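## Task

Put the red-capped bottle upright on the wall ledge marked with a blue label strip, and make sure every other bottle also sits on its own ledge. Each bottle's entire base must rest on its ledge, and the result must hold without the robot supporting anything. Finish by opening the grippers and pulling the arms away.

## Robot and tools

Robot: two 6-joint arms, left_arm and right_arm, each with a parallel gripper. The names are labels only and say nothing about image sides. Loose objects may occasionally be tugged or nudged by outside forces.

World frame (used for reported hand poses): origin at table-top height, centred between the arms, roughly 5-10 cm in from the table's near edge. +x points out across the table, +z up, and left_arm sits on the +y side. Reported hand positions are in metres with orientation as quaternion wxyz. They can be somewhat wrong, more so at long reach. On the gripper, fingers extend along its +z axis and close along its y axis. The reported point lies between the finger pads, about 1 cm short of the fingertips.

Row layout: a single flat list of 14 numbers covering both arms, each in [-1, 1]. First 7 are left_arm, next 7 right_arm. Within each arm the order is: elbow, waist, shoulder, wrist roll, wrist yaw, wrist pitch, then gripper opening. The first six are joint offsets, scaled so 1.0 equals 1.238 rad (elbow), 1.202 (waist), 1.258 (shoulder), 2.022 (wrist roll), 2.022 (wrist yaw), 2.073 (wrist pitch). Waist, shoulder and wrist roll have flipped signs relative to the URDF, both in commands and in all reported values. URDF ranges: waist -2.618 to 3.054, shoulder 0 to 3.142, elbow 0 to 3.142, wrist pitch -1.571 to 1.571, wrist yaw -1.571 to 1.571, wrist roll -2.094 to 2.094; negate and swap ends for the three flipped joints (e.g. shoulder becomes -3.142 to 0). True limits may differ by up to 0.036 rad. The seventh number per arm is an absolute opening: +1 fully open, -1 closed.

execute_actions(actions): actions is a list of up to 15 actions; each action is a list of up to 15 rows; each row runs one 1/30 s control step, and if fewer than 15 rows are given the last repeats. Joint numbers are offsets from the arm's angles at the start of that action (not from the previous row); for the first action, from the last reported angles. An action asking a joint more than 0.036 rad past its limit (judged from the action's start angles) is rejected for both arms; a malformed action, or a first action failing that check, rejects the whole call. An empty list just returns the current state and images. "joint sent to its limit" means a joint was clipped at its end stop.

move(target, speed, blocking): target is one 14-number row; its offsets are from the Joint positions in the latest result that showed them. All joints travel in sync so hands follow curves; duration is clamped to 0.5-10 s. speed (rad/s, 0.01-2, default 0.5) caps the joint with the longest travel. The move does not avoid obstacles or the other arm. Finger commands apply immediately. The "move:" line reports the ending (done, off_target, moving, held, fault), limits=held or limits=none, and each arm's joint furthest from target. With blocking=false you get control back after 0.5 s; use wait(0) to poll, and wait or stop before sending more motion. Faster moves and targets set deeper past a contact hit and press harder.

wait(seconds): 0 to 10; arms hold their last command; returns early if a running move ends. stop(): brakes a running move (needs room to slow down); fingers keep moving. zoom_image(camera, region): region [x0, y0, x1, y1] in pixels, at most 504x504, from cam_head_left or cam_head_right (896x504), cam_left_wrist or cam_right_wrist (504x504). Calibrations (intrinsics, distortion, world-to-camera transforms) are supplied and are approximately right; wrist camera poses follow the arm's joint readings. finished_scene(scene): ends the current scene by its number; irreversible, so only call it after the bottles are placed, released and the arms are clear.

Results: Joint positions and Joint velocities list each arm's joints in the order above (rad, rad/s) plus the finger gap in metres (0.094 m is fully open). Joint targets shows where joints are currently being driven. grip_measured is the opening on the command scale. To hold something, command about 0.03 below grip_measured; a smaller gap gives a lighter hold. Action results also list joint positions at sample steps; HELD marks steps where an arm was restrained. "joint command not followed" means a clearance check altered targets. Torques include offsets and noise.

Motion limits: each joint's target is kept within a lead of its measured angle (waist 0.202, shoulder 0.258, elbow 0.238, wrist pitch 0.573, wrist yaw and roll 0.522 rad), and targets that would shift the hand over 70 mm are scaled back, so big offsets need several actions. Arms sag under zero offsets: correct back toward wanted angles, then send zeros.

Hazards: never knock anything off the table; avoid drops, slips and hard impacts. The bar and plate near the arm bases rise up to about 3 cm above the table with no warning on contact. Keep the arms from striking each other. Holding loads heats motors (simulation runs while you think): warning at 75 °C, arm stopped at 90 °C, arm goes limp at 100 °C.

Each tool is called after "Request:" by a JSON object that holds its "op" and its "data".

## Session

Request:
{"op": "execute_actions", "data": {"actions": []}}

Scene clock: 0.00 s.
left_arm: end_effector_position=(+0.3712, +0.3129, +0.4113) grip_measured=+1.000 end_effector_quat_wxyz=(+0.721, +0.003, +0.692, +0.018) | right_arm: end_effector_position=(+0.3649, -0.3531, +0.3990) grip_measured=+1.000 end_effector_quat_wxyz=(+0.713, +0.028, +0.700, -0.004)
Joint names: [elbow, waist, shoulder, wrist roll, wrist yaw, wrist pitch]
Joint positions: left_arm=[ 1.06   0.016 -1.038 -0.009 -0.005  0.003  0.094] | right_arm=[ 1.046  0.014 -1.052  0.007 -0.004 -0.006  0.094]
Joint velocities: left_arm=[-0.027 -0.002 -0.002  0.007 -0.022 -0.007  0.   ] | right_arm=[-0.002  0.002 -0.007  0.022 -0.022  0.022  0.   ]
Joint torques (N m, as the arm reports them, + toward a larger Joint positions number): no reading
Motor temperatures (°C, as the motors report them): left_arm=[34 29 31 31 28 38] | right_arm=[34 32 30 31 29 38]
Joint targets: left_arm=[1.069 0.015 -1.033 -0.009 -0.006 0.001] | right_arm=[1.062 0.012 -1.046 0.008 -0.007 0.010]

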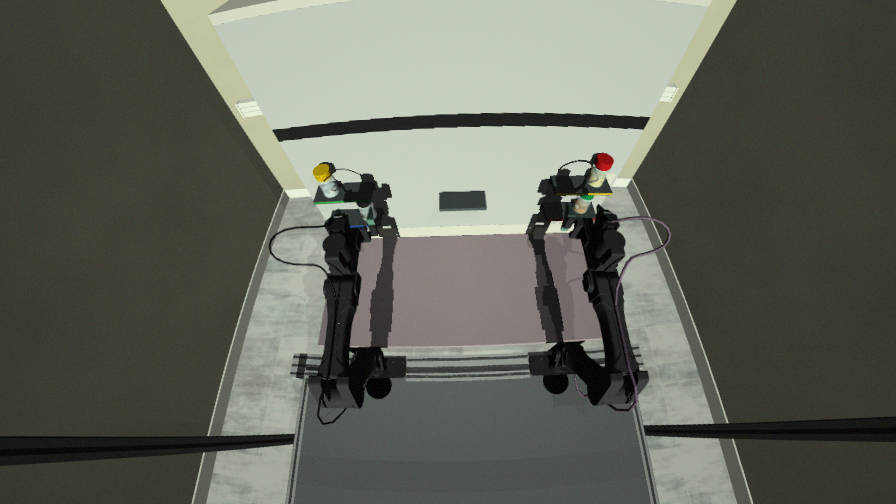

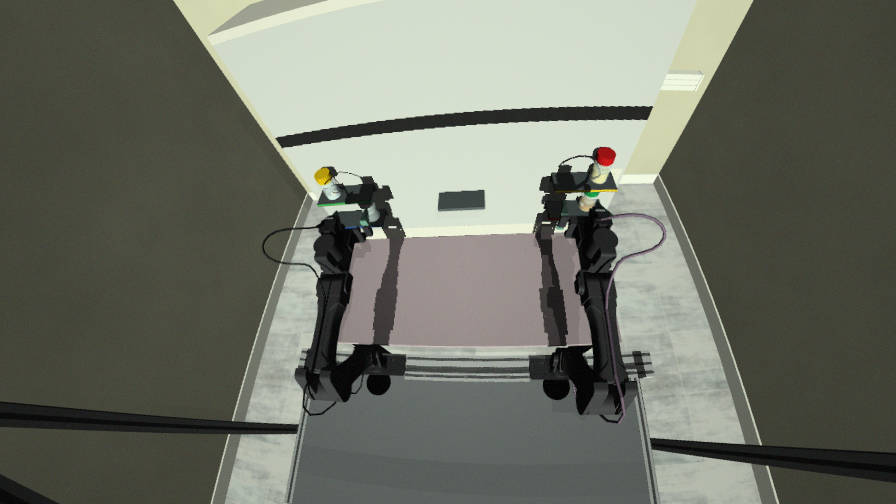

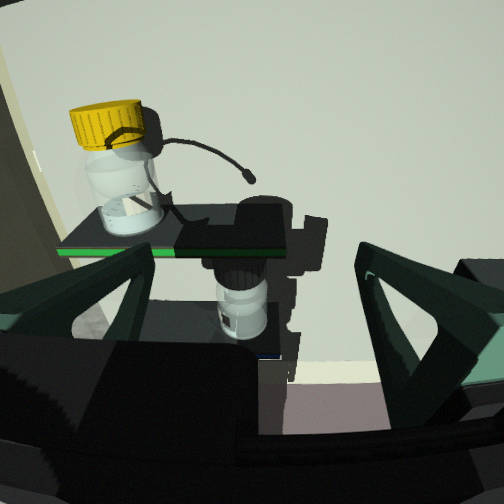

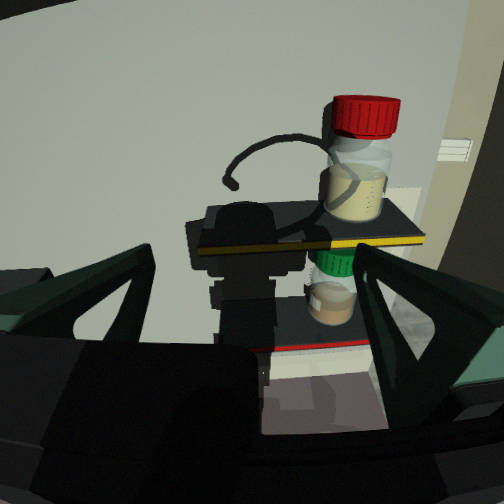

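Request:
{"op": "move", "data": {"target": [-0.29,-0.097,-0.01,0,0,0.323,1, 0.116,0.138,-0.141,0,0,0.039,1], "speed": 0.6}}

Scene clock: 29.63 s.
left_arm: end_effector_position=(+0.3627, +0.3515, +0.4006) grip_measured=+1.000 end_effector_quat_wxyz=(+0.818, -0.027, +0.571, +0.060) | right_arm: end_effector_position=(+0.4010, -0.4224, +0.3973) grip_measured=+1.000 end_effector_quat_wxyz=(+0.705, +0.086, +0.702, -0.059)
Joint names: [elbow, waist, shoulder, wrist roll, wrist yaw, wrist pitch]
Joint positions: left_arm=[ 0.713 -0.087 -1.038 -0.009 -0.005  0.659  0.094] | right_arm=[ 1.153  0.173 -1.225  0.007 -0.004  0.05   0.094]
Joint velocities: left_arm=[ 0.017 -0.007  0.007  0.007 -0.037  0.066  0.   ] | right_arm=[ 0.017 -0.012 -0.002  0.022 -0.007  0.022  0.   ]
Joint torques (N m, as the arm reports them, + toward a larger Joint positions number): left_arm=[ 5.7  -1.15  1.55  0.   -0.01  1.7 ] | right_arm=[9.29 0.48 3.65 0.   0.04 2.17]
Motor temperatures (°C, as the motors report them): left_arm=[37 29 32 31 28 41] | right_arm=[38 32 30 31 29 41]
Joint targets: left_arm=[0.700 -0.100 -1.050 -0.009 -0.005 0.672] | right_arm=[1.190 0.180 -1.230 0.007 -0.004 0.075]
move: off_target (right_arm); limits=none; left_arm: farthest joint: the wrist pitch, 0.014 radians from its target (0.670 radians at the start); right_arm: farthest joint: the elbow, 0.037 radians from its target (0.143 radians at the start)
camera_calibration (this result's frames):
cam_left_wrist: T_world_to_cam=[[0.129184, -0.990491, -0.047319, 0.319429], [-0.26266, 0.0118351, -0.964816, 0.484389], [0.956201, 0.137068, -0.258633, -0.160531], [0, 0, 0, 1]] pos_world=[0.239465, 0.332662, 0.440943]
cam_right_wrist: T_world_to_cam=[[-0.205832, -0.97771, -0.0414177, -0.313025], [-0.556586, 0.151776, -0.816809, 0.618638], [0.804889, -0.145073, -0.57542, -0.0340976], [0, 0, 0, 1]] pos_world=[0.30734, -0.404889, 0.472724]

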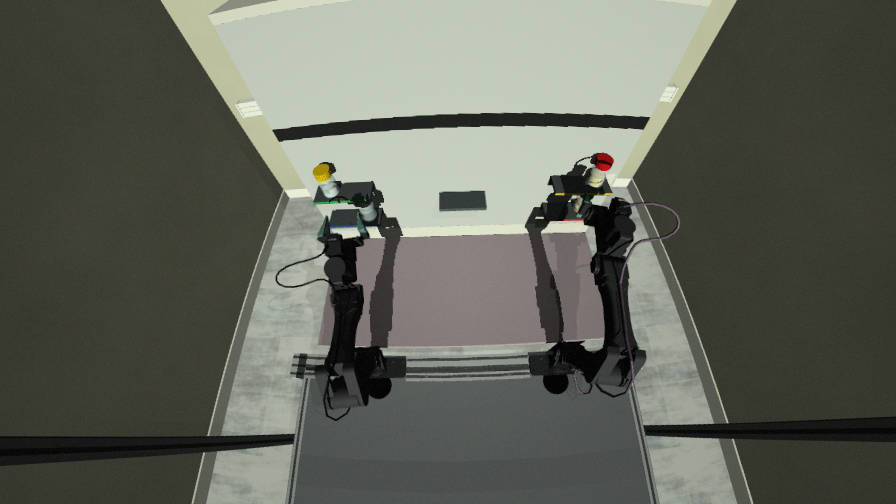

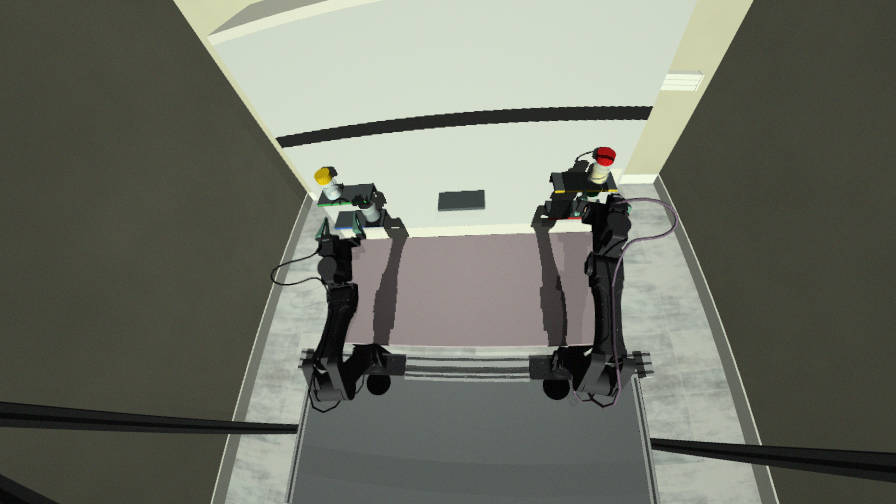

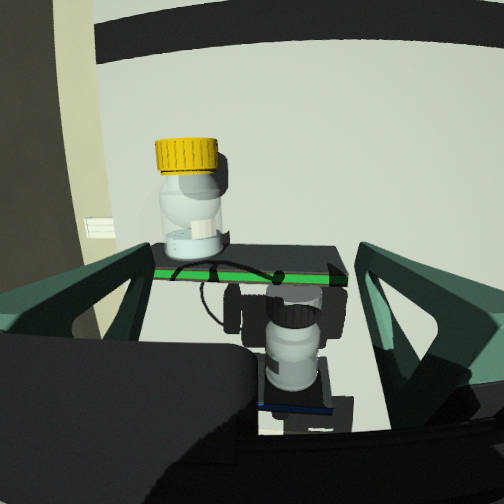

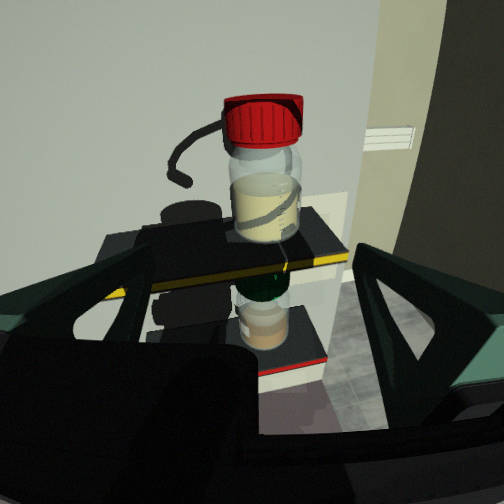

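Request:
{"op": "zoom_image", "data": {"camera": "cam_left_wrist", "region": [140, 220, 380, 440]}}

Request:
{"op": "zoom_image", "data": {"camera": "cam_head_left", "region": [300, 150, 420, 250]}}

Region (140, 220, 380, 440) of cam_left_wrist's 504x504 image, scaled by 2.100, with more detail than that image has; it fills the top 462 rows of this view, and the rest is white.

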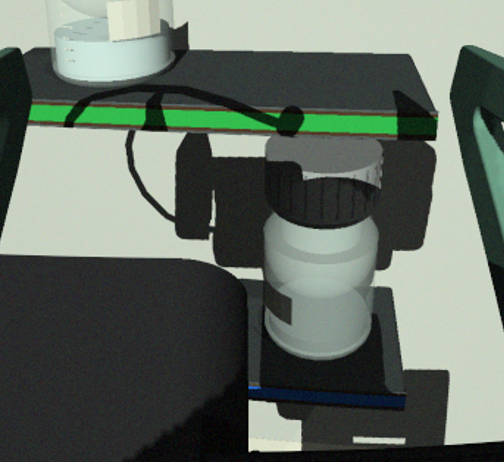

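Region (300, 150, 420, 250) of cam_head_left's 896x504 image, scaled by 4.200, with more detail than that image has.

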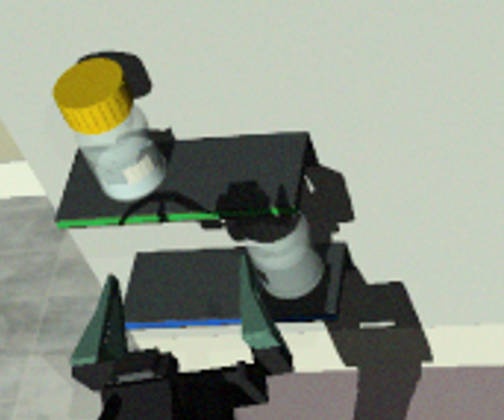

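Request:
{"op": "move", "data": {"target": [0,0,0,0,0,0,1, 0.333,0.022,-0.328,0,0,0.024,1], "speed": 0.35}}

Scene clock: 56.93 s.
left_arm: end_effector_position=(+0.3627, +0.3515, +0.4007) grip_measured=+1.000 end_effector_quat_wxyz=(+0.818, -0.026, +0.571, +0.060) | right_arm: end_effector_position=(+0.5059, -0.4562, +0.3988) grip_measured=+1.000 end_effector_quat_wxyz=(+0.697, +0.094, +0.708, -0.065)
Joint names: [elbow, waist, shoulder, wrist roll, wrist yaw, wrist pitch]
Joint positions: left_arm=[ 0.713 -0.087 -1.038 -0.009 -0.005  0.659  0.094] | right_arm=[ 1.526  0.194 -1.642  0.007 -0.004  0.075  0.094]
Joint velocities: left_arm=[ 0.027 -0.012 -0.002 -0.051 -0.081 -0.022  0.   ] | right_arm=[-0.002  0.012 -0.012  0.037  0.007 -0.066  0.   ]
Joint torques (N m, as the arm reports them, + toward a larger Joint positions number): left_arm=[ 6.57  0.01  2.54  0.   -0.01  1.57] | right_arm=[9.54 0.45 8.66 0.   0.02 2.19]
Motor temperatures (°C, as the motors report them): left_arm=[36 29 31 31 28 42] | right_arm=[40 32 31 31 29 42]
Joint targets: left_arm=[0.713 -0.087 -1.038 -0.009 -0.005 0.659] | right_arm=[1.565 0.199 -1.638 0.007 -0.004 0.100]
move: off_target (right_arm); limits=none; left_arm: farthest joint: the waist, 0.000 radians from its target (0.000 radians at the start); right_arm: farthest joint: the elbow, 0.039 radians from its target (0.413 radians at the start)
camera_calibration (this result's frames):
cam_left_wrist: T_world_to_cam=[[0.129196, -0.99049, -0.0473155, 0.319426], [-0.262295, 0.0118811, -0.964915, 0.484358], [0.9563, 0.137073, -0.258265, -0.160662], [0, 0, 0, 1]] pos_world=[0.239417, 0.332656, 0.440984]
cam_right_wrist: T_world_to_cam=[[-0.226234, -0.973172, -0.0418842, -0.311793], [-0.568547, 0.166841, -0.805555, 0.691761], [0.790932, -0.158431, -0.591039, -0.115389], [0, 0, 0, 1]] pos_world=[0.414025, -0.437123, 0.475992]

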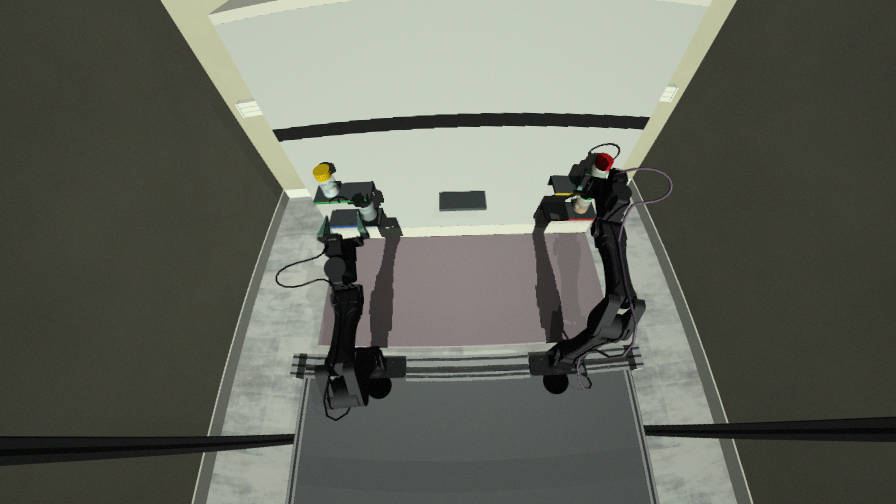

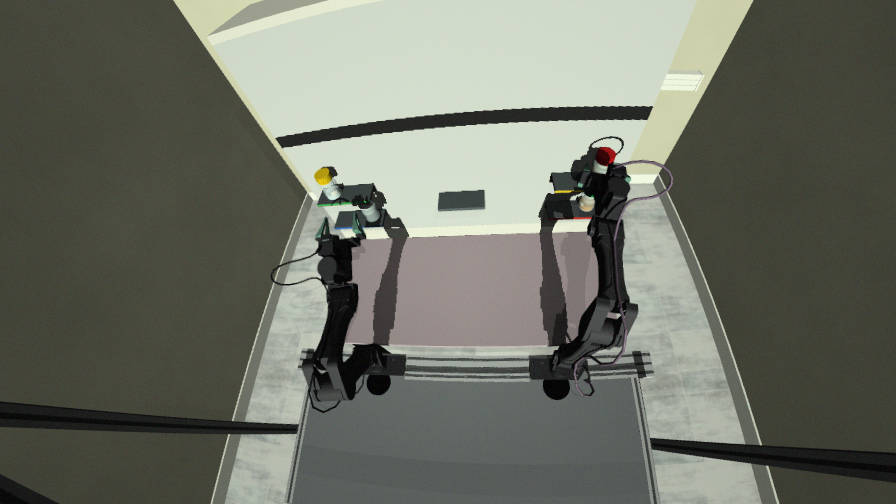

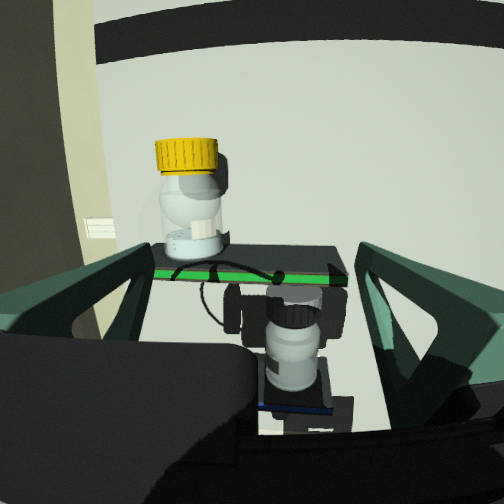

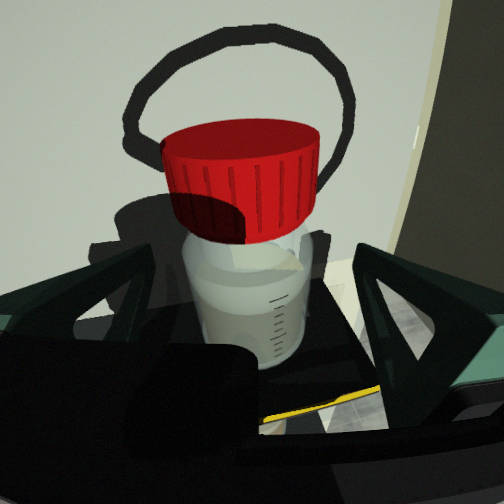

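Request:
{"op": "execute_actions", "data": {"actions": []}}

Scene clock: 72.00 s.
left_arm: end_effector_position=(+0.3627, +0.3515, +0.4007) grip_measured=+1.000 end_effector_quat_wxyz=(+0.818, -0.026, +0.571, +0.060) | right_arm: end_effector_position=(+0.5059, -0.4562, +0.3988) grip_measured=+1.000 end_effector_quat_wxyz=(+0.697, +0.094, +0.708, -0.065)
Joint names: [elbow, waist, shoulder, wrist roll, wrist yaw, wrist pitch]
Joint positions: left_arm=[ 0.713 -0.087 -1.038 -0.009 -0.005  0.659  0.094] | right_arm=[ 1.526  0.194 -1.642  0.007 -0.004  0.075  0.094]
Joint velocities: left_arm=[-0.002  0.007  0.017 -0.022 -0.022  0.037  0.   ] | right_arm=[ 0.007  0.012  0.002 -0.022  0.037 -0.007  0.   ]
Joint torques (N m, as the arm reports them, + toward a larger Joint positions number): left_arm=[ 6.55  0.01  2.55  0.   -0.01  1.57] | right_arm=[9.52 0.42 8.8  0.01 0.02 2.17]
Motor temperatures (°C, as the motors report them): left_arm=[37 29 31 31 28 42] | right_arm=[41 32 33 31 29 43]
Joint targets: left_arm=[0.713 -0.087 -1.038 -0.009 -0.005 0.659] | right_arm=[1.565 0.199 -1.638 0.007 -0.004 0.100]
camera_calibration (this result's frames):
cam_left_wrist: T_world_to_cam=[[0.129196, -0.99049, -0.0473155, 0.319426], [-0.262295, 0.0118811, -0.964915, 0.484358], [0.9563, 0.137073, -0.258265, -0.160662], [0, 0, 0, 1]] pos_world=[0.239417, 0.332656, 0.440984]
cam_right_wrist: T_world_to_cam=[[-0.226234, -0.973172, -0.0418842, -0.311793], [-0.568547, 0.166841, -0.805555, 0.691761], [0.790932, -0.158431, -0.591039, -0.115389], [0, 0, 0, 1]] pos_world=[0.414025, -0.437123, 0.475992]

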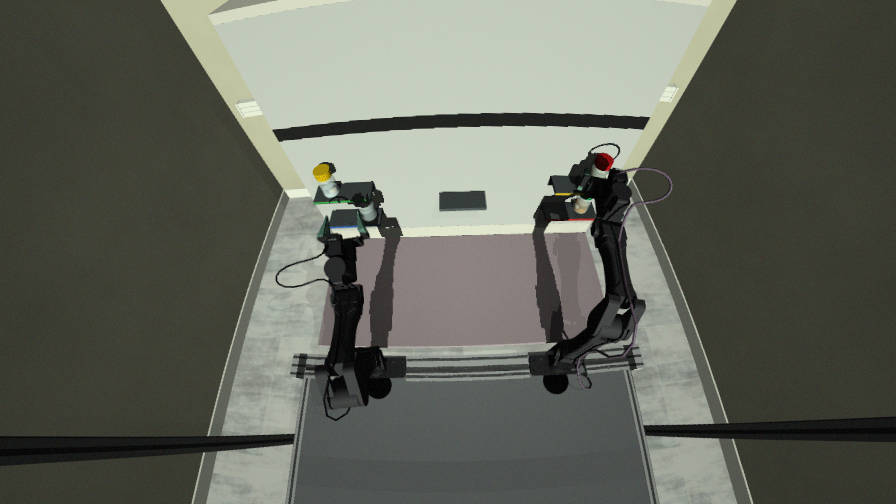

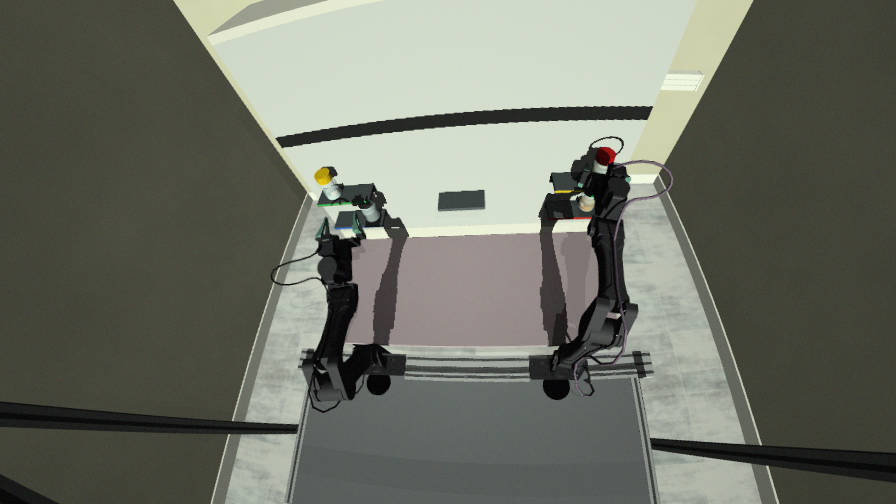

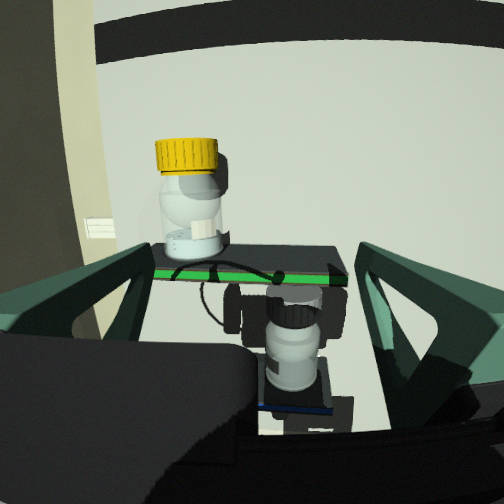

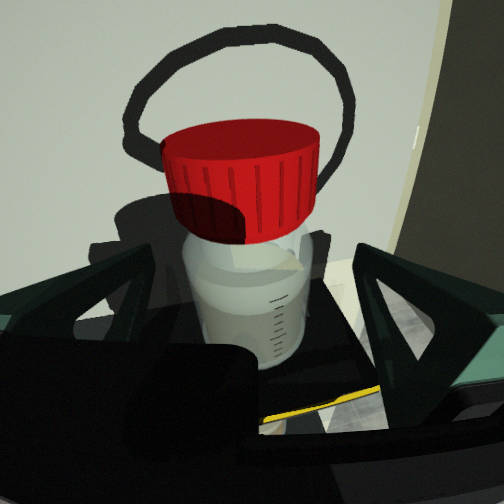

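Request:
{"op": "move", "data": {"target": [0,0,0,0,0,0,1, 0.078,-0.014,-0.05,0,0,0.011,1], "speed": 0.15}}

Scene clock: 87.53 s.
left_arm: end_effector_position=(+0.3627, +0.3515, +0.4007) grip_measured=+1.000 end_effector_quat_wxyz=(+0.818, -0.026, +0.571, +0.060) | right_arm: end_effector_position=(+0.5216, -0.4598, +0.3978) grip_measured=+1.000 end_effector_quat_wxyz=(+0.697, +0.094, +0.707, -0.065)
Joint names: [elbow, waist, shoulder, wrist roll, wrist yaw, wrist pitch]
Joint positions: left_arm=[ 0.713 -0.087 -1.038 -0.009 -0.005  0.659  0.094] | right_arm=[ 1.588  0.194 -1.703  0.007 -0.004  0.076  0.094]
Joint velocities: left_arm=[ 0.002 -0.007 -0.007  0.022 -0.007 -0.022  0.   ] | right_arm=[-0.027  0.002  0.002 -0.022 -0.037  0.007  0.   ]
Joint torques (N m, as the arm reports them, + toward a larger Joint positions number): left_arm=[ 6.57  0.    2.55  0.   -0.01  1.57] | right_arm=[ 9.14 -1.2   8.86  0.01  0.01  2.1 ]
Motor temperatures (°C, as the motors report them): left_arm=[37 29 31 31 28 42] | right_arm=[41 32 34 31 29 43]
Joint targets: left_arm=[0.713 -0.087 -1.038 -0.009 -0.005 0.659] | right_arm=[1.623 0.177 -1.705 0.007 -0.004 0.098]
move: off_target (right_arm); limits=none; left_arm: farthest joint: the waist, 0.000 radians from its target (0.000 radians at the start); right_arm: farthest joint: the elbow, 0.035 radians from its target (0.096 radians at the start)
camera_calibration (this result's frames):
cam_left_wrist: T_world_to_cam=[[0.129196, -0.99049, -0.0473155, 0.319426], [-0.262295, 0.0118811, -0.964915, 0.484358], [0.9563, 0.137073, -0.258265, -0.160662], [0, 0, 0, 1]] pos_world=[0.239417, 0.332656, 0.440984]
cam_right_wrist: T_world_to_cam=[[-0.226237, -0.973171, -0.0418837, -0.311797], [-0.567943, 0.166721, -0.806006, 0.700247], [0.791365, -0.158561, -0.590424, -0.129458], [0, 0, 0, 1]] pos_world=[0.429609, -0.440705, 0.474908]

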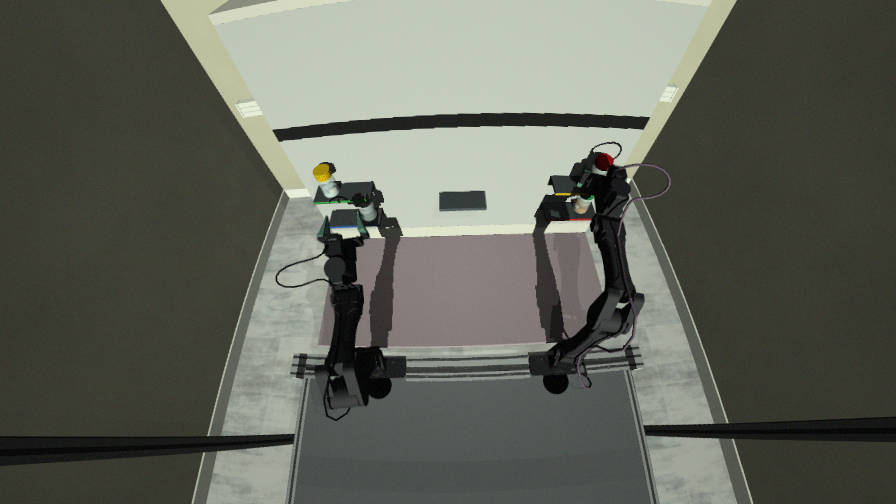

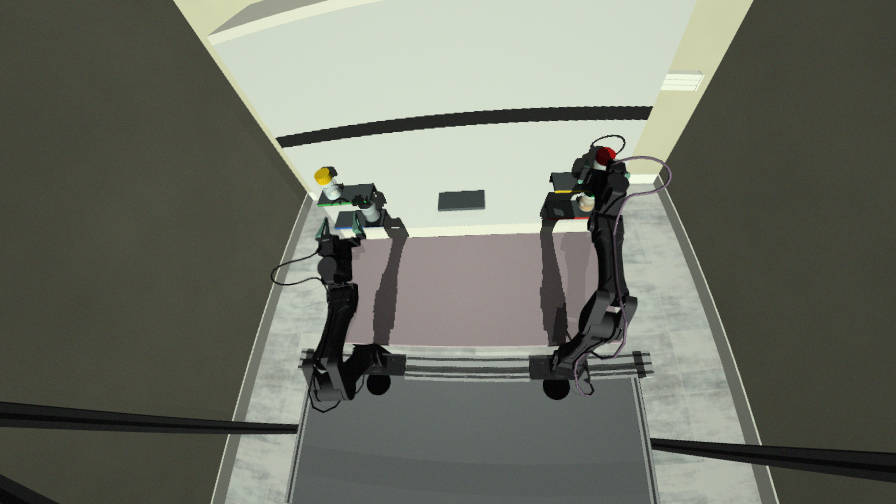

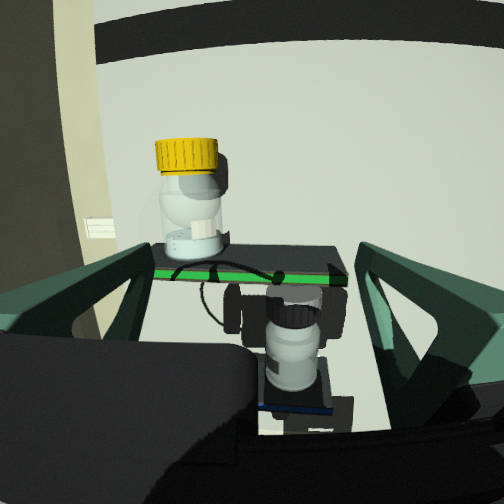

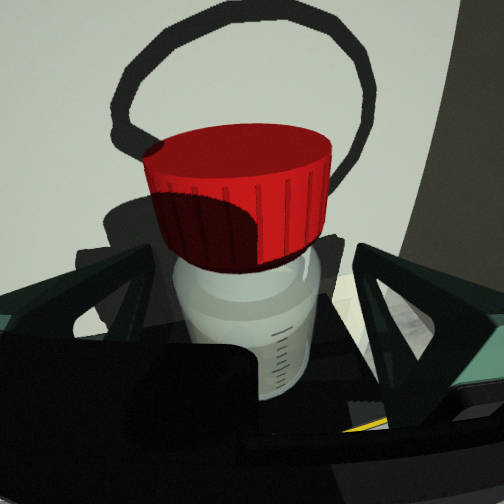

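Request:
{"op": "execute_actions", "data": {"actions": [[[0,0,0,0,0,0,1,0.03,0,0,0,0,0.012,0.6]],[[0,0,0,0,0,0,1,0,0,0,0,0,0,0.35]],[[0,0,0,0,0,0,1,0,0,0,0,0,0,0.22]],[[0,0,0,0,0,0,1,0,0,0,0,0,0,0.1]],[[0,0,0,0,0,0,1,0,0,0,0,0,0,0.1]]]}}

Scene clock: 95.07 s.
left_arm: end_effector_position=(+0.3627, +0.3515, +0.4007) grip_measured=+1.000 end_effector_quat_wxyz=(+0.818, -0.026, +0.571, +0.060) | right_arm: end_effector_position=(+0.5216, -0.4593, +0.3956) grip_measured=+0.177 end_effector_quat_wxyz=(+0.694, +0.093, +0.711, -0.064)
Joint names: [elbow, waist, shoulder, wrist roll, wrist yaw, wrist pitch]
Joint positions: left_arm=[ 0.713 -0.087 -1.038 -0.009 -0.005  0.659  0.094] | right_arm=[ 1.588  0.194 -1.703  0.009 -0.006  0.067  0.055]
Joint velocities: left_arm=[-0.002  0.007  0.002 -0.051 -0.081 -0.095  0.   ] | right_arm=[-0.007  0.012  0.012  0.066  0.037 -0.022  0.   ]
Joint torques (N m, as the arm reports them, + toward a larger Joint positions number): left_arm=[ 6.56  0.01  2.55 -0.01 -0.01  1.57] | right_arm=[6.28 0.05 8.99 0.   0.03 1.89]
Motor temperatures (°C, as the motors report them): left_arm=[37 29 31 31 28 42] | right_arm=[41 32 34 31 29 43]
Joint targets: left_arm=[0.713 -0.087 -1.038 -0.009 -0.005 0.659] | right_arm=[1.588 0.194 -1.703 0.008 -0.006 0.067]
Step readings (joint positions; steps 1 to 15: 1st action; 16 to 30: 2nd action; 31 to 45: 3rd action; 46 to 60: 4th action; 61 to 75: 5th action):
0: left_arm=[0.713 -0.087 -1.038 -0.009 -0.005 0.659] | right_arm=[1.588 0.194 -1.703 0.007 -0.004 0.076]
1: left_arm=[0.713 -0.087 -1.038 -0.009 -0.005 0.659] | right_arm=[1.588 0.194 -1.703 0.007 -0.004 0.076]
2: left_arm=[0.713 -0.087 -1.038 -0.009 -0.005 0.659] | right_arm=[1.588 0.194 -1.703 0.007 -0.004 0.076]
4: left_arm=[0.713 -0.087 -1.038 -0.009 -0.005 0.659] | right_arm=[1.588 0.194 -1.703 0.007 -0.004 0.076]
8: left_arm=[0.713 -0.087 -1.038 -0.009 -0.005 0.659] | right_arm=[1.588 0.194 -1.703 0.007 -0.004 0.076]
15: left_arm=[0.713 -0.087 -1.038 -0.009 -0.005 0.659] | right_arm=[1.588 0.194 -1.703 0.007 -0.004 0.076]
16: left_arm=[0.713 -0.087 -1.038 -0.009 -0.005 0.659] | right_arm=[1.588 0.194 -1.703 0.007 -0.004 0.075]
17: left_arm=[0.713 -0.087 -1.038 -0.009 -0.005 0.659] | right_arm=[1.588 0.194 -1.703 0.007 -0.004 0.074]
19: left_arm=[0.713 -0.087 -1.038 -0.009 -0.005 0.659] | right_arm=[1.588 0.194 -1.703 0.007 -0.004 0.071]
23: left_arm=[0.713 -0.087 -1.038 -0.009 -0.005 0.659] | right_arm=[1.588 0.194 -1.703 0.007 -0.004 0.069]
30: left_arm=[0.713 -0.087 -1.038 -0.009 -0.005 0.659] | right_arm=[1.588 0.194 -1.703 0.007 -0.004 0.068]
31: left_arm=[0.713 -0.087 -1.038 -0.009 -0.005 0.659] | right_arm=[1.588 0.194 -1.703 0.007 -0.005 0.067]
32: left_arm=[0.713 -0.087 -1.038 -0.009 -0.005 0.659] | right_arm=[1.588 0.194 -1.703 0.007 -0.005 0.067]
34: left_arm=[0.713 -0.087 -1.038 -0.009 -0.005 0.659] | right_arm=[1.588 0.194 -1.703 0.007 -0.006 0.067]
38: left_arm=[0.713 -0.087 -1.038 -0.009 -0.005 0.659] | right_arm=[1.588 0.194 -1.703 0.007 -0.006 0.067]
45: left_arm=[0.713 -0.087 -1.038 -0.009 -0.005 0.659] | right_arm=[1.588 0.194 -1.703 0.007 -0.006 0.067]
46: left_arm=[0.713 -0.087 -1.038 -0.009 -0.005 0.659] | right_arm=[1.588 0.194 -1.703 0.008 -0.006 0.067]
47: left_arm=[0.713 -0.087 -1.038 -0.009 -0.005 0.659] | right_arm=[1.588 0.194 -1.703 0.008 -0.006 0.067]
49: left_arm=[0.713 -0.087 -1.038 -0.009 -0.005 0.659] | right_arm=[1.588 0.194 -1.703 0.008 -0.006 0.067]
53: left_arm=[0.713 -0.087 -1.038 -0.009 -0.005 0.659] | right_arm=[1.588 0.194 -1.703 0.008 -0.006 0.067]
60: left_arm=[0.713 -0.087 -1.038 -0.009 -0.005 0.659] | right_arm=[1.588 0.194 -1.703 0.008 -0.006 0.067]
61: left_arm=[0.713 -0.087 -1.038 -0.009 -0.005 0.659] | right_arm=[1.588 0.194 -1.703 0.008 -0.006 0.067]
62: left_arm=[0.713 -0.087 -1.038 -0.009 -0.005 0.659] | right_arm=[1.588 0.194 -1.703 0.009 -0.006 0.067]
64: left_arm=[0.713 -0.087 -1.038 -0.009 -0.005 0.659] | right_arm=[1.588 0.194 -1.703 0.009 -0.006 0.067]
68: left_arm=[0.713 -0.087 -1.038 -0.009 -0.005 0.659] | right_arm=[1.588 0.194 -1.703 0.009 -0.006 0.067]
75: Joint positions above
camera_calibration (this result's frames):
cam_left_wrist: T_world_to_cam=[[0.129196, -0.99049, -0.0473155, 0.319426], [-0.262295, 0.0118811, -0.964915, 0.484358], [0.9563, 0.137073, -0.258265, -0.160662], [0, 0, 0, 1]] pos_world=[0.239417, 0.332656, 0.440984]
cam_right_wrist: T_world_to_cam=[[-0.224317, -0.973678, -0.0404178, -0.313262], [-0.575385, 0.165804, -0.8009, 0.699898], [0.78652, -0.1564, -0.597433, -0.12441], [0, 0, 0, 1]] pos_world=[0.430292, -0.440519, 0.47356]

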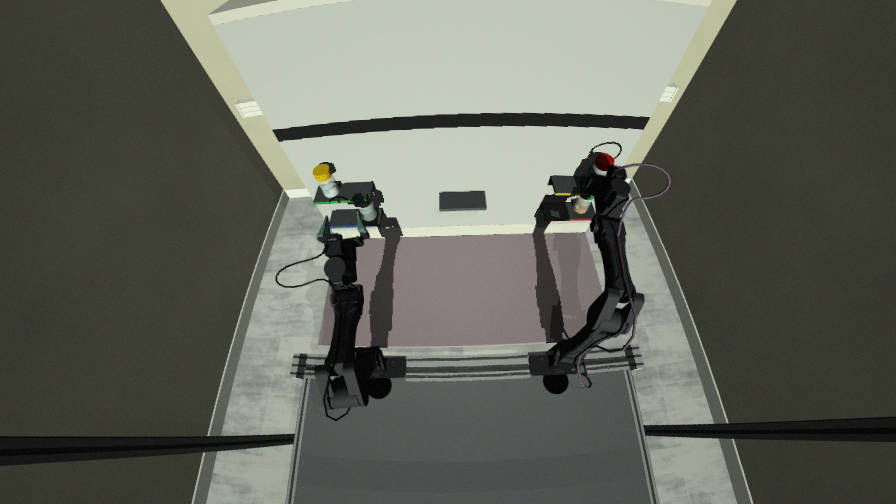

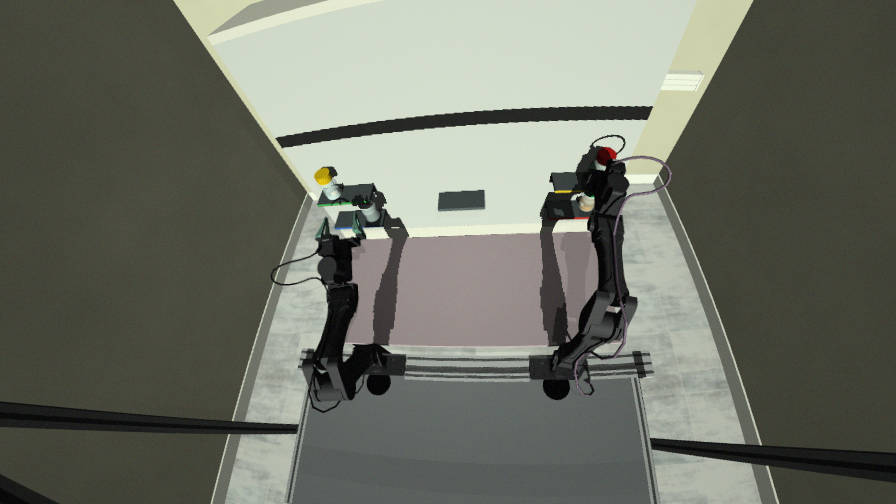

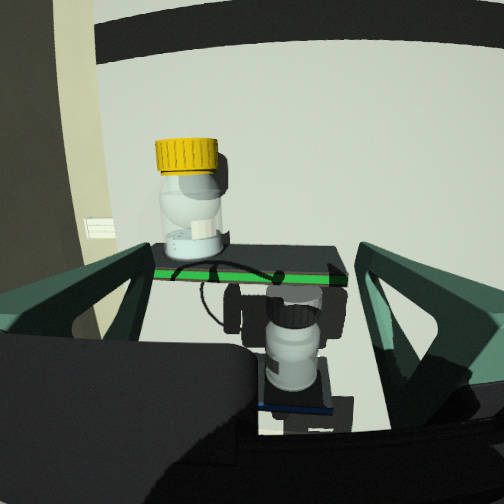

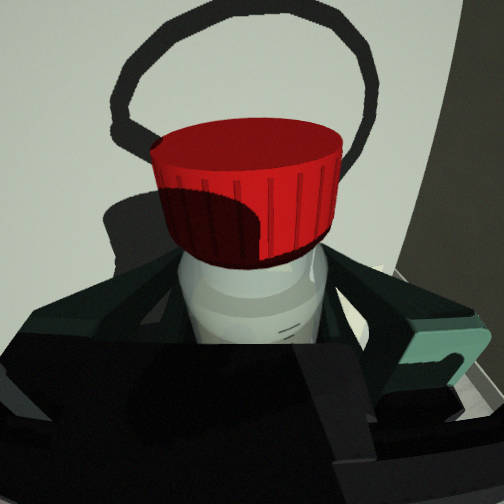

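Request:
{"op": "move", "data": {"target": [0,0,0,0,0,0,1, 0.11,0,0.008,0,0,-0.01,0.1], "speed": 0.2}}

Request:
{"op": "move", "data": {"target": [0,0,0,0,0,0,1, -0.27,0,0.40,0,0,-0.035,0.1], "speed": 0.35}}

Scene clock: 101.60 s.
left_arm: end_effector_position=(+0.3627, +0.3515, +0.4007) grip_measured=+1.000 end_effector_quat_wxyz=(+0.818, -0.026, +0.571, +0.060) | right_arm: end_effector_position=(+0.5202, -0.4599, +0.4157) grip_measured=+0.177 end_effector_quat_wxyz=(+0.695, +0.093, +0.710, -0.065)
Joint names: [elbow, waist, shoulder, wrist roll, wrist yaw, wrist pitch]
Joint positions: left_arm=[ 0.713 -0.087 -1.038 -0.009 -0.005  0.659  0.094] | right_arm=[ 1.679  0.194 -1.713  0.009 -0.006 -0.014  0.055]
Joint velocities: left_arm=[-0.002  0.002 -0.007  0.007  0.037  0.037  0.   ] | right_arm=[-0.012 -0.017  0.002  0.066 -0.066 -0.007 -0.001]
Joint torques (N m, as the arm reports them, + toward a larger Joint positions number): left_arm=[ 6.55  0.    2.54  0.   -0.01  1.57] | right_arm=[ 9.94  0.   10.88  0.    0.03  2.57]
Motor temperatures (°C, as the motors report them): left_arm=[37 29 31 31 28 42] | right_arm=[40 32 35 31 29 43]
Joint targets: left_arm=[0.713 -0.087 -1.038 -0.009 -0.005 0.659] | right_arm=[1.724 0.194 -1.693 0.009 -0.006 0.046]
move: off_target (right_arm); limits=none; left_arm: farthest joint: the waist, 0.000 radians from its target (0.000 radians at the start); right_arm: farthest joint: the wrist pitch, 0.060 radians from its target (0.021 radians at the start)
camera_calibration (this result's frames):
cam_left_wrist: T_world_to_cam=[[0.129196, -0.99049, -0.0473155, 0.319426], [-0.262295, 0.0118811, -0.964915, 0.484358], [0.9563, 0.137073, -0.258265, -0.160662], [0, 0, 0, 1]] pos_world=[0.239417, 0.332656, 0.440984]
cam_right_wrist: T_world_to_cam=[[-0.224315, -0.973694, -0.0400348, -0.313538], [-0.574854, 0.165381, -0.801369, 0.715019], [0.786909, -0.156745, -0.596829, -0.112022], [0, 0, 0, 1]] pos_world=[0.428852, -0.4411, 0.493583]

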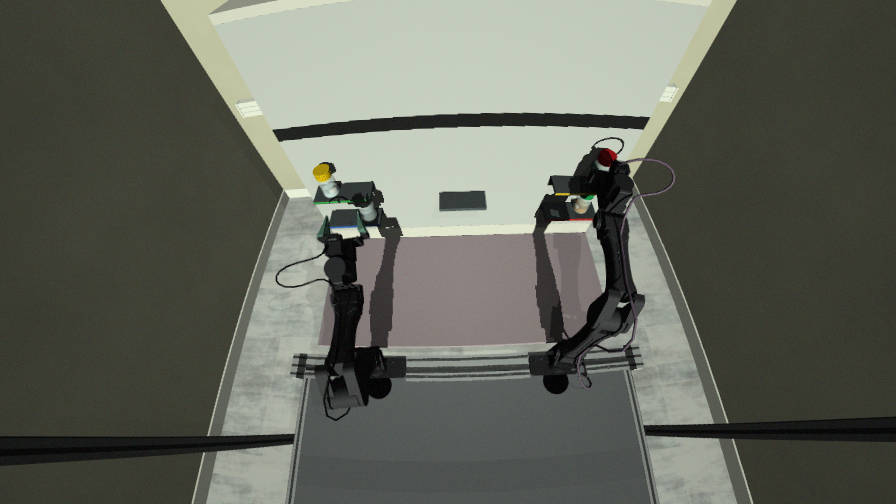

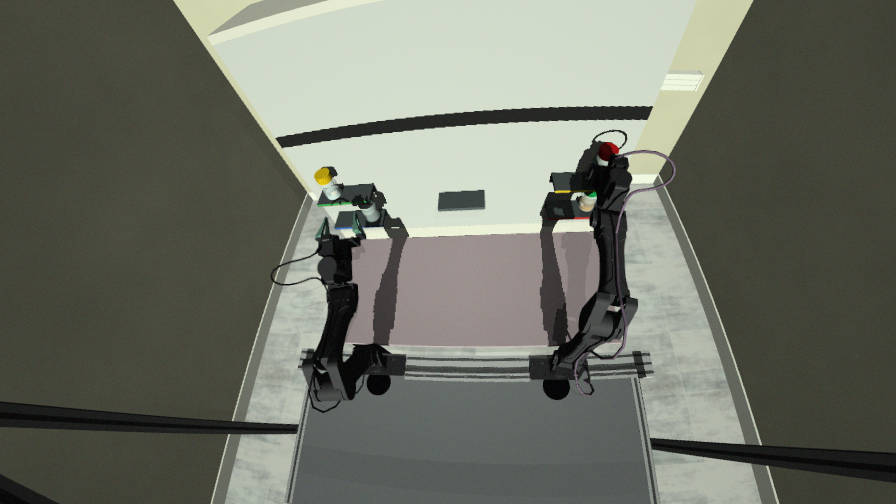

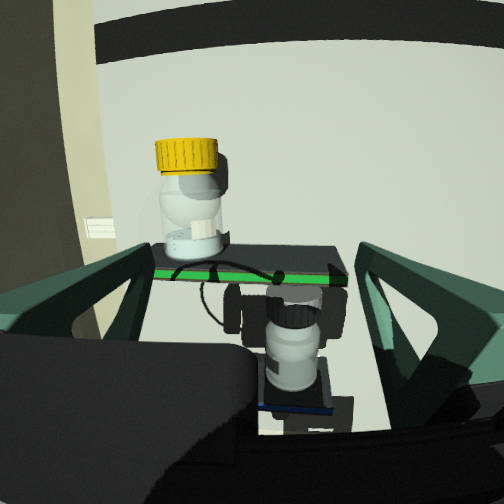

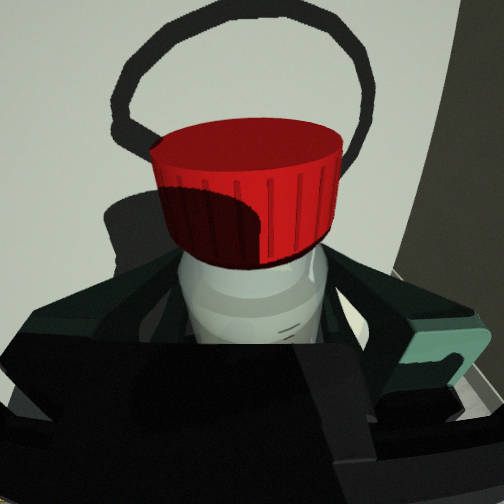

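Scene clock: 103.57 s.
left_arm: end_effector_position=(+0.3627, +0.3515, +0.4007) grip_measured=+1.000 end_effector_quat_wxyz=(+0.818, -0.026, +0.571, +0.060) | right_arm: end_effector_position=(+0.3898, -0.4304, +0.4353) grip_measured=+0.177 end_effector_quat_wxyz=(+0.696, +0.092, +0.709, -0.065)
Joint names: [elbow, waist, shoulder, wrist roll, wrist yaw, wrist pitch]
Joint positions: left_arm=[ 0.713 -0.087 -1.038 -0.009 -0.005  0.659  0.094] | right_arm=[ 1.339  0.194 -1.237  0.009 -0.006 -0.146  0.055]
Joint velocities: left_arm=[-0.002  0.007  0.017  0.037 -0.037 -0.051  0.   ] | right_arm=[-0.007  0.007  0.017  0.022  0.022 -0.066  0.001]
Joint torques (N m, as the arm reports them, + toward a larger Joint positions number): left_arm=[ 6.56  0.    2.54  0.   -0.01  1.57] | right_arm=[6.5  0.   6.59 0.02 0.02 2.58]
Motor temperatures (°C, as the motors report them): left_arm=[37 29 31 31 28 42] | right_arm=[40 32 35 31 29 43]
Joint targets: left_arm=[0.713 -0.087 -1.038 -0.009 -0.005 0.659] | right_arm=[1.345 0.194 -1.210 0.009 -0.005 -0.086]
move: off_target (right_arm); limits=none; left_arm: farthest joint: the waist, 0.000 radians from its target (0.000 radians at the start); right_arm: farthest joint: the wrist pitch, 0.059 radians from its target (0.073 radians at the start)
camera_calibration (this result's frames):
cam_left_wrist: T_world_to_cam=[[0.129196, -0.99049, -0.0473155, 0.319426], [-0.262295, 0.0118811, -0.964915, 0.484358], [0.9563, 0.137073, -0.258265, -0.160662], [0, 0, 0, 1]] pos_world=[0.239417, 0.332656, 0.440984]
cam_right_wrist: T_world_to_cam=[[-0.224344, -0.973688, -0.0400219, -0.313297], [-0.570943, 0.164609, -0.804318, 0.650268], [0.789743, -0.157593, -0.592849, 0.00373896], [0, 0, 0, 1]] pos_world=[0.298027, -0.411504, 0.5127]

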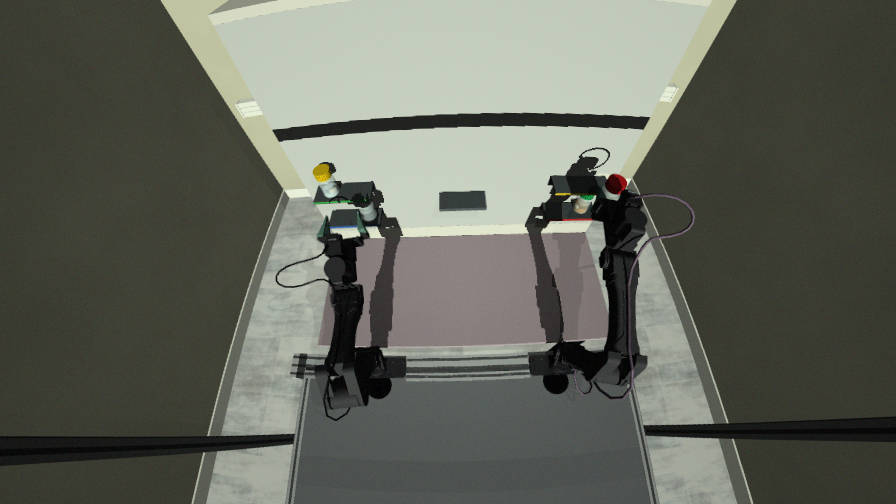

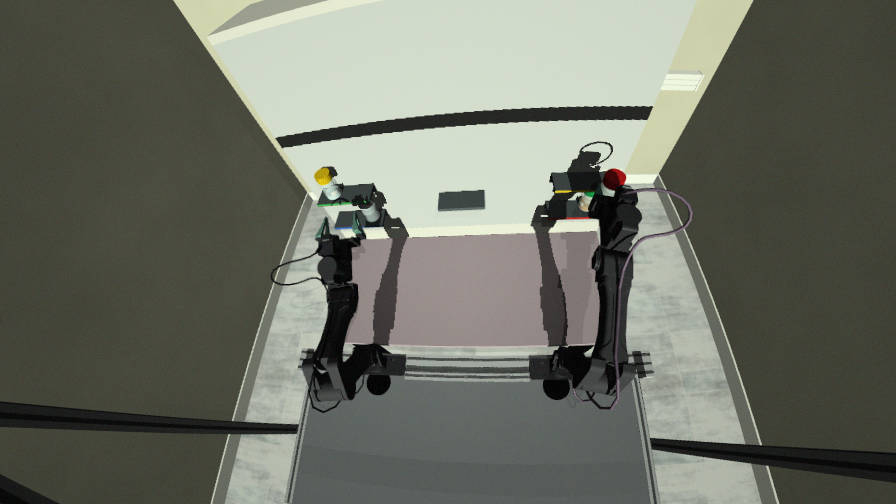

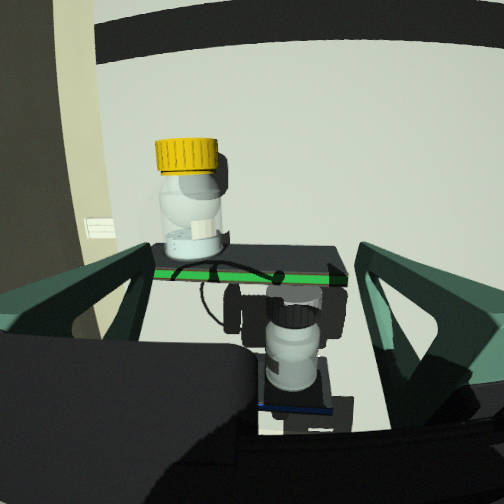

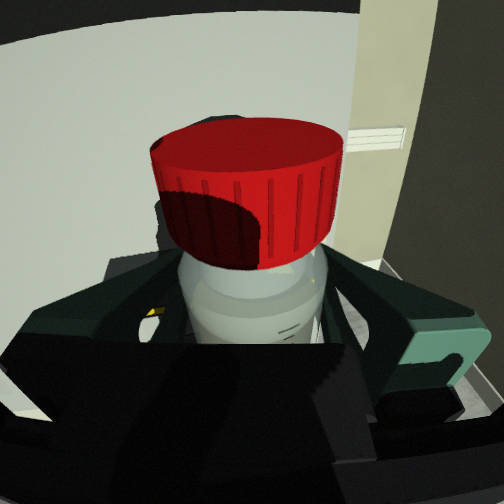

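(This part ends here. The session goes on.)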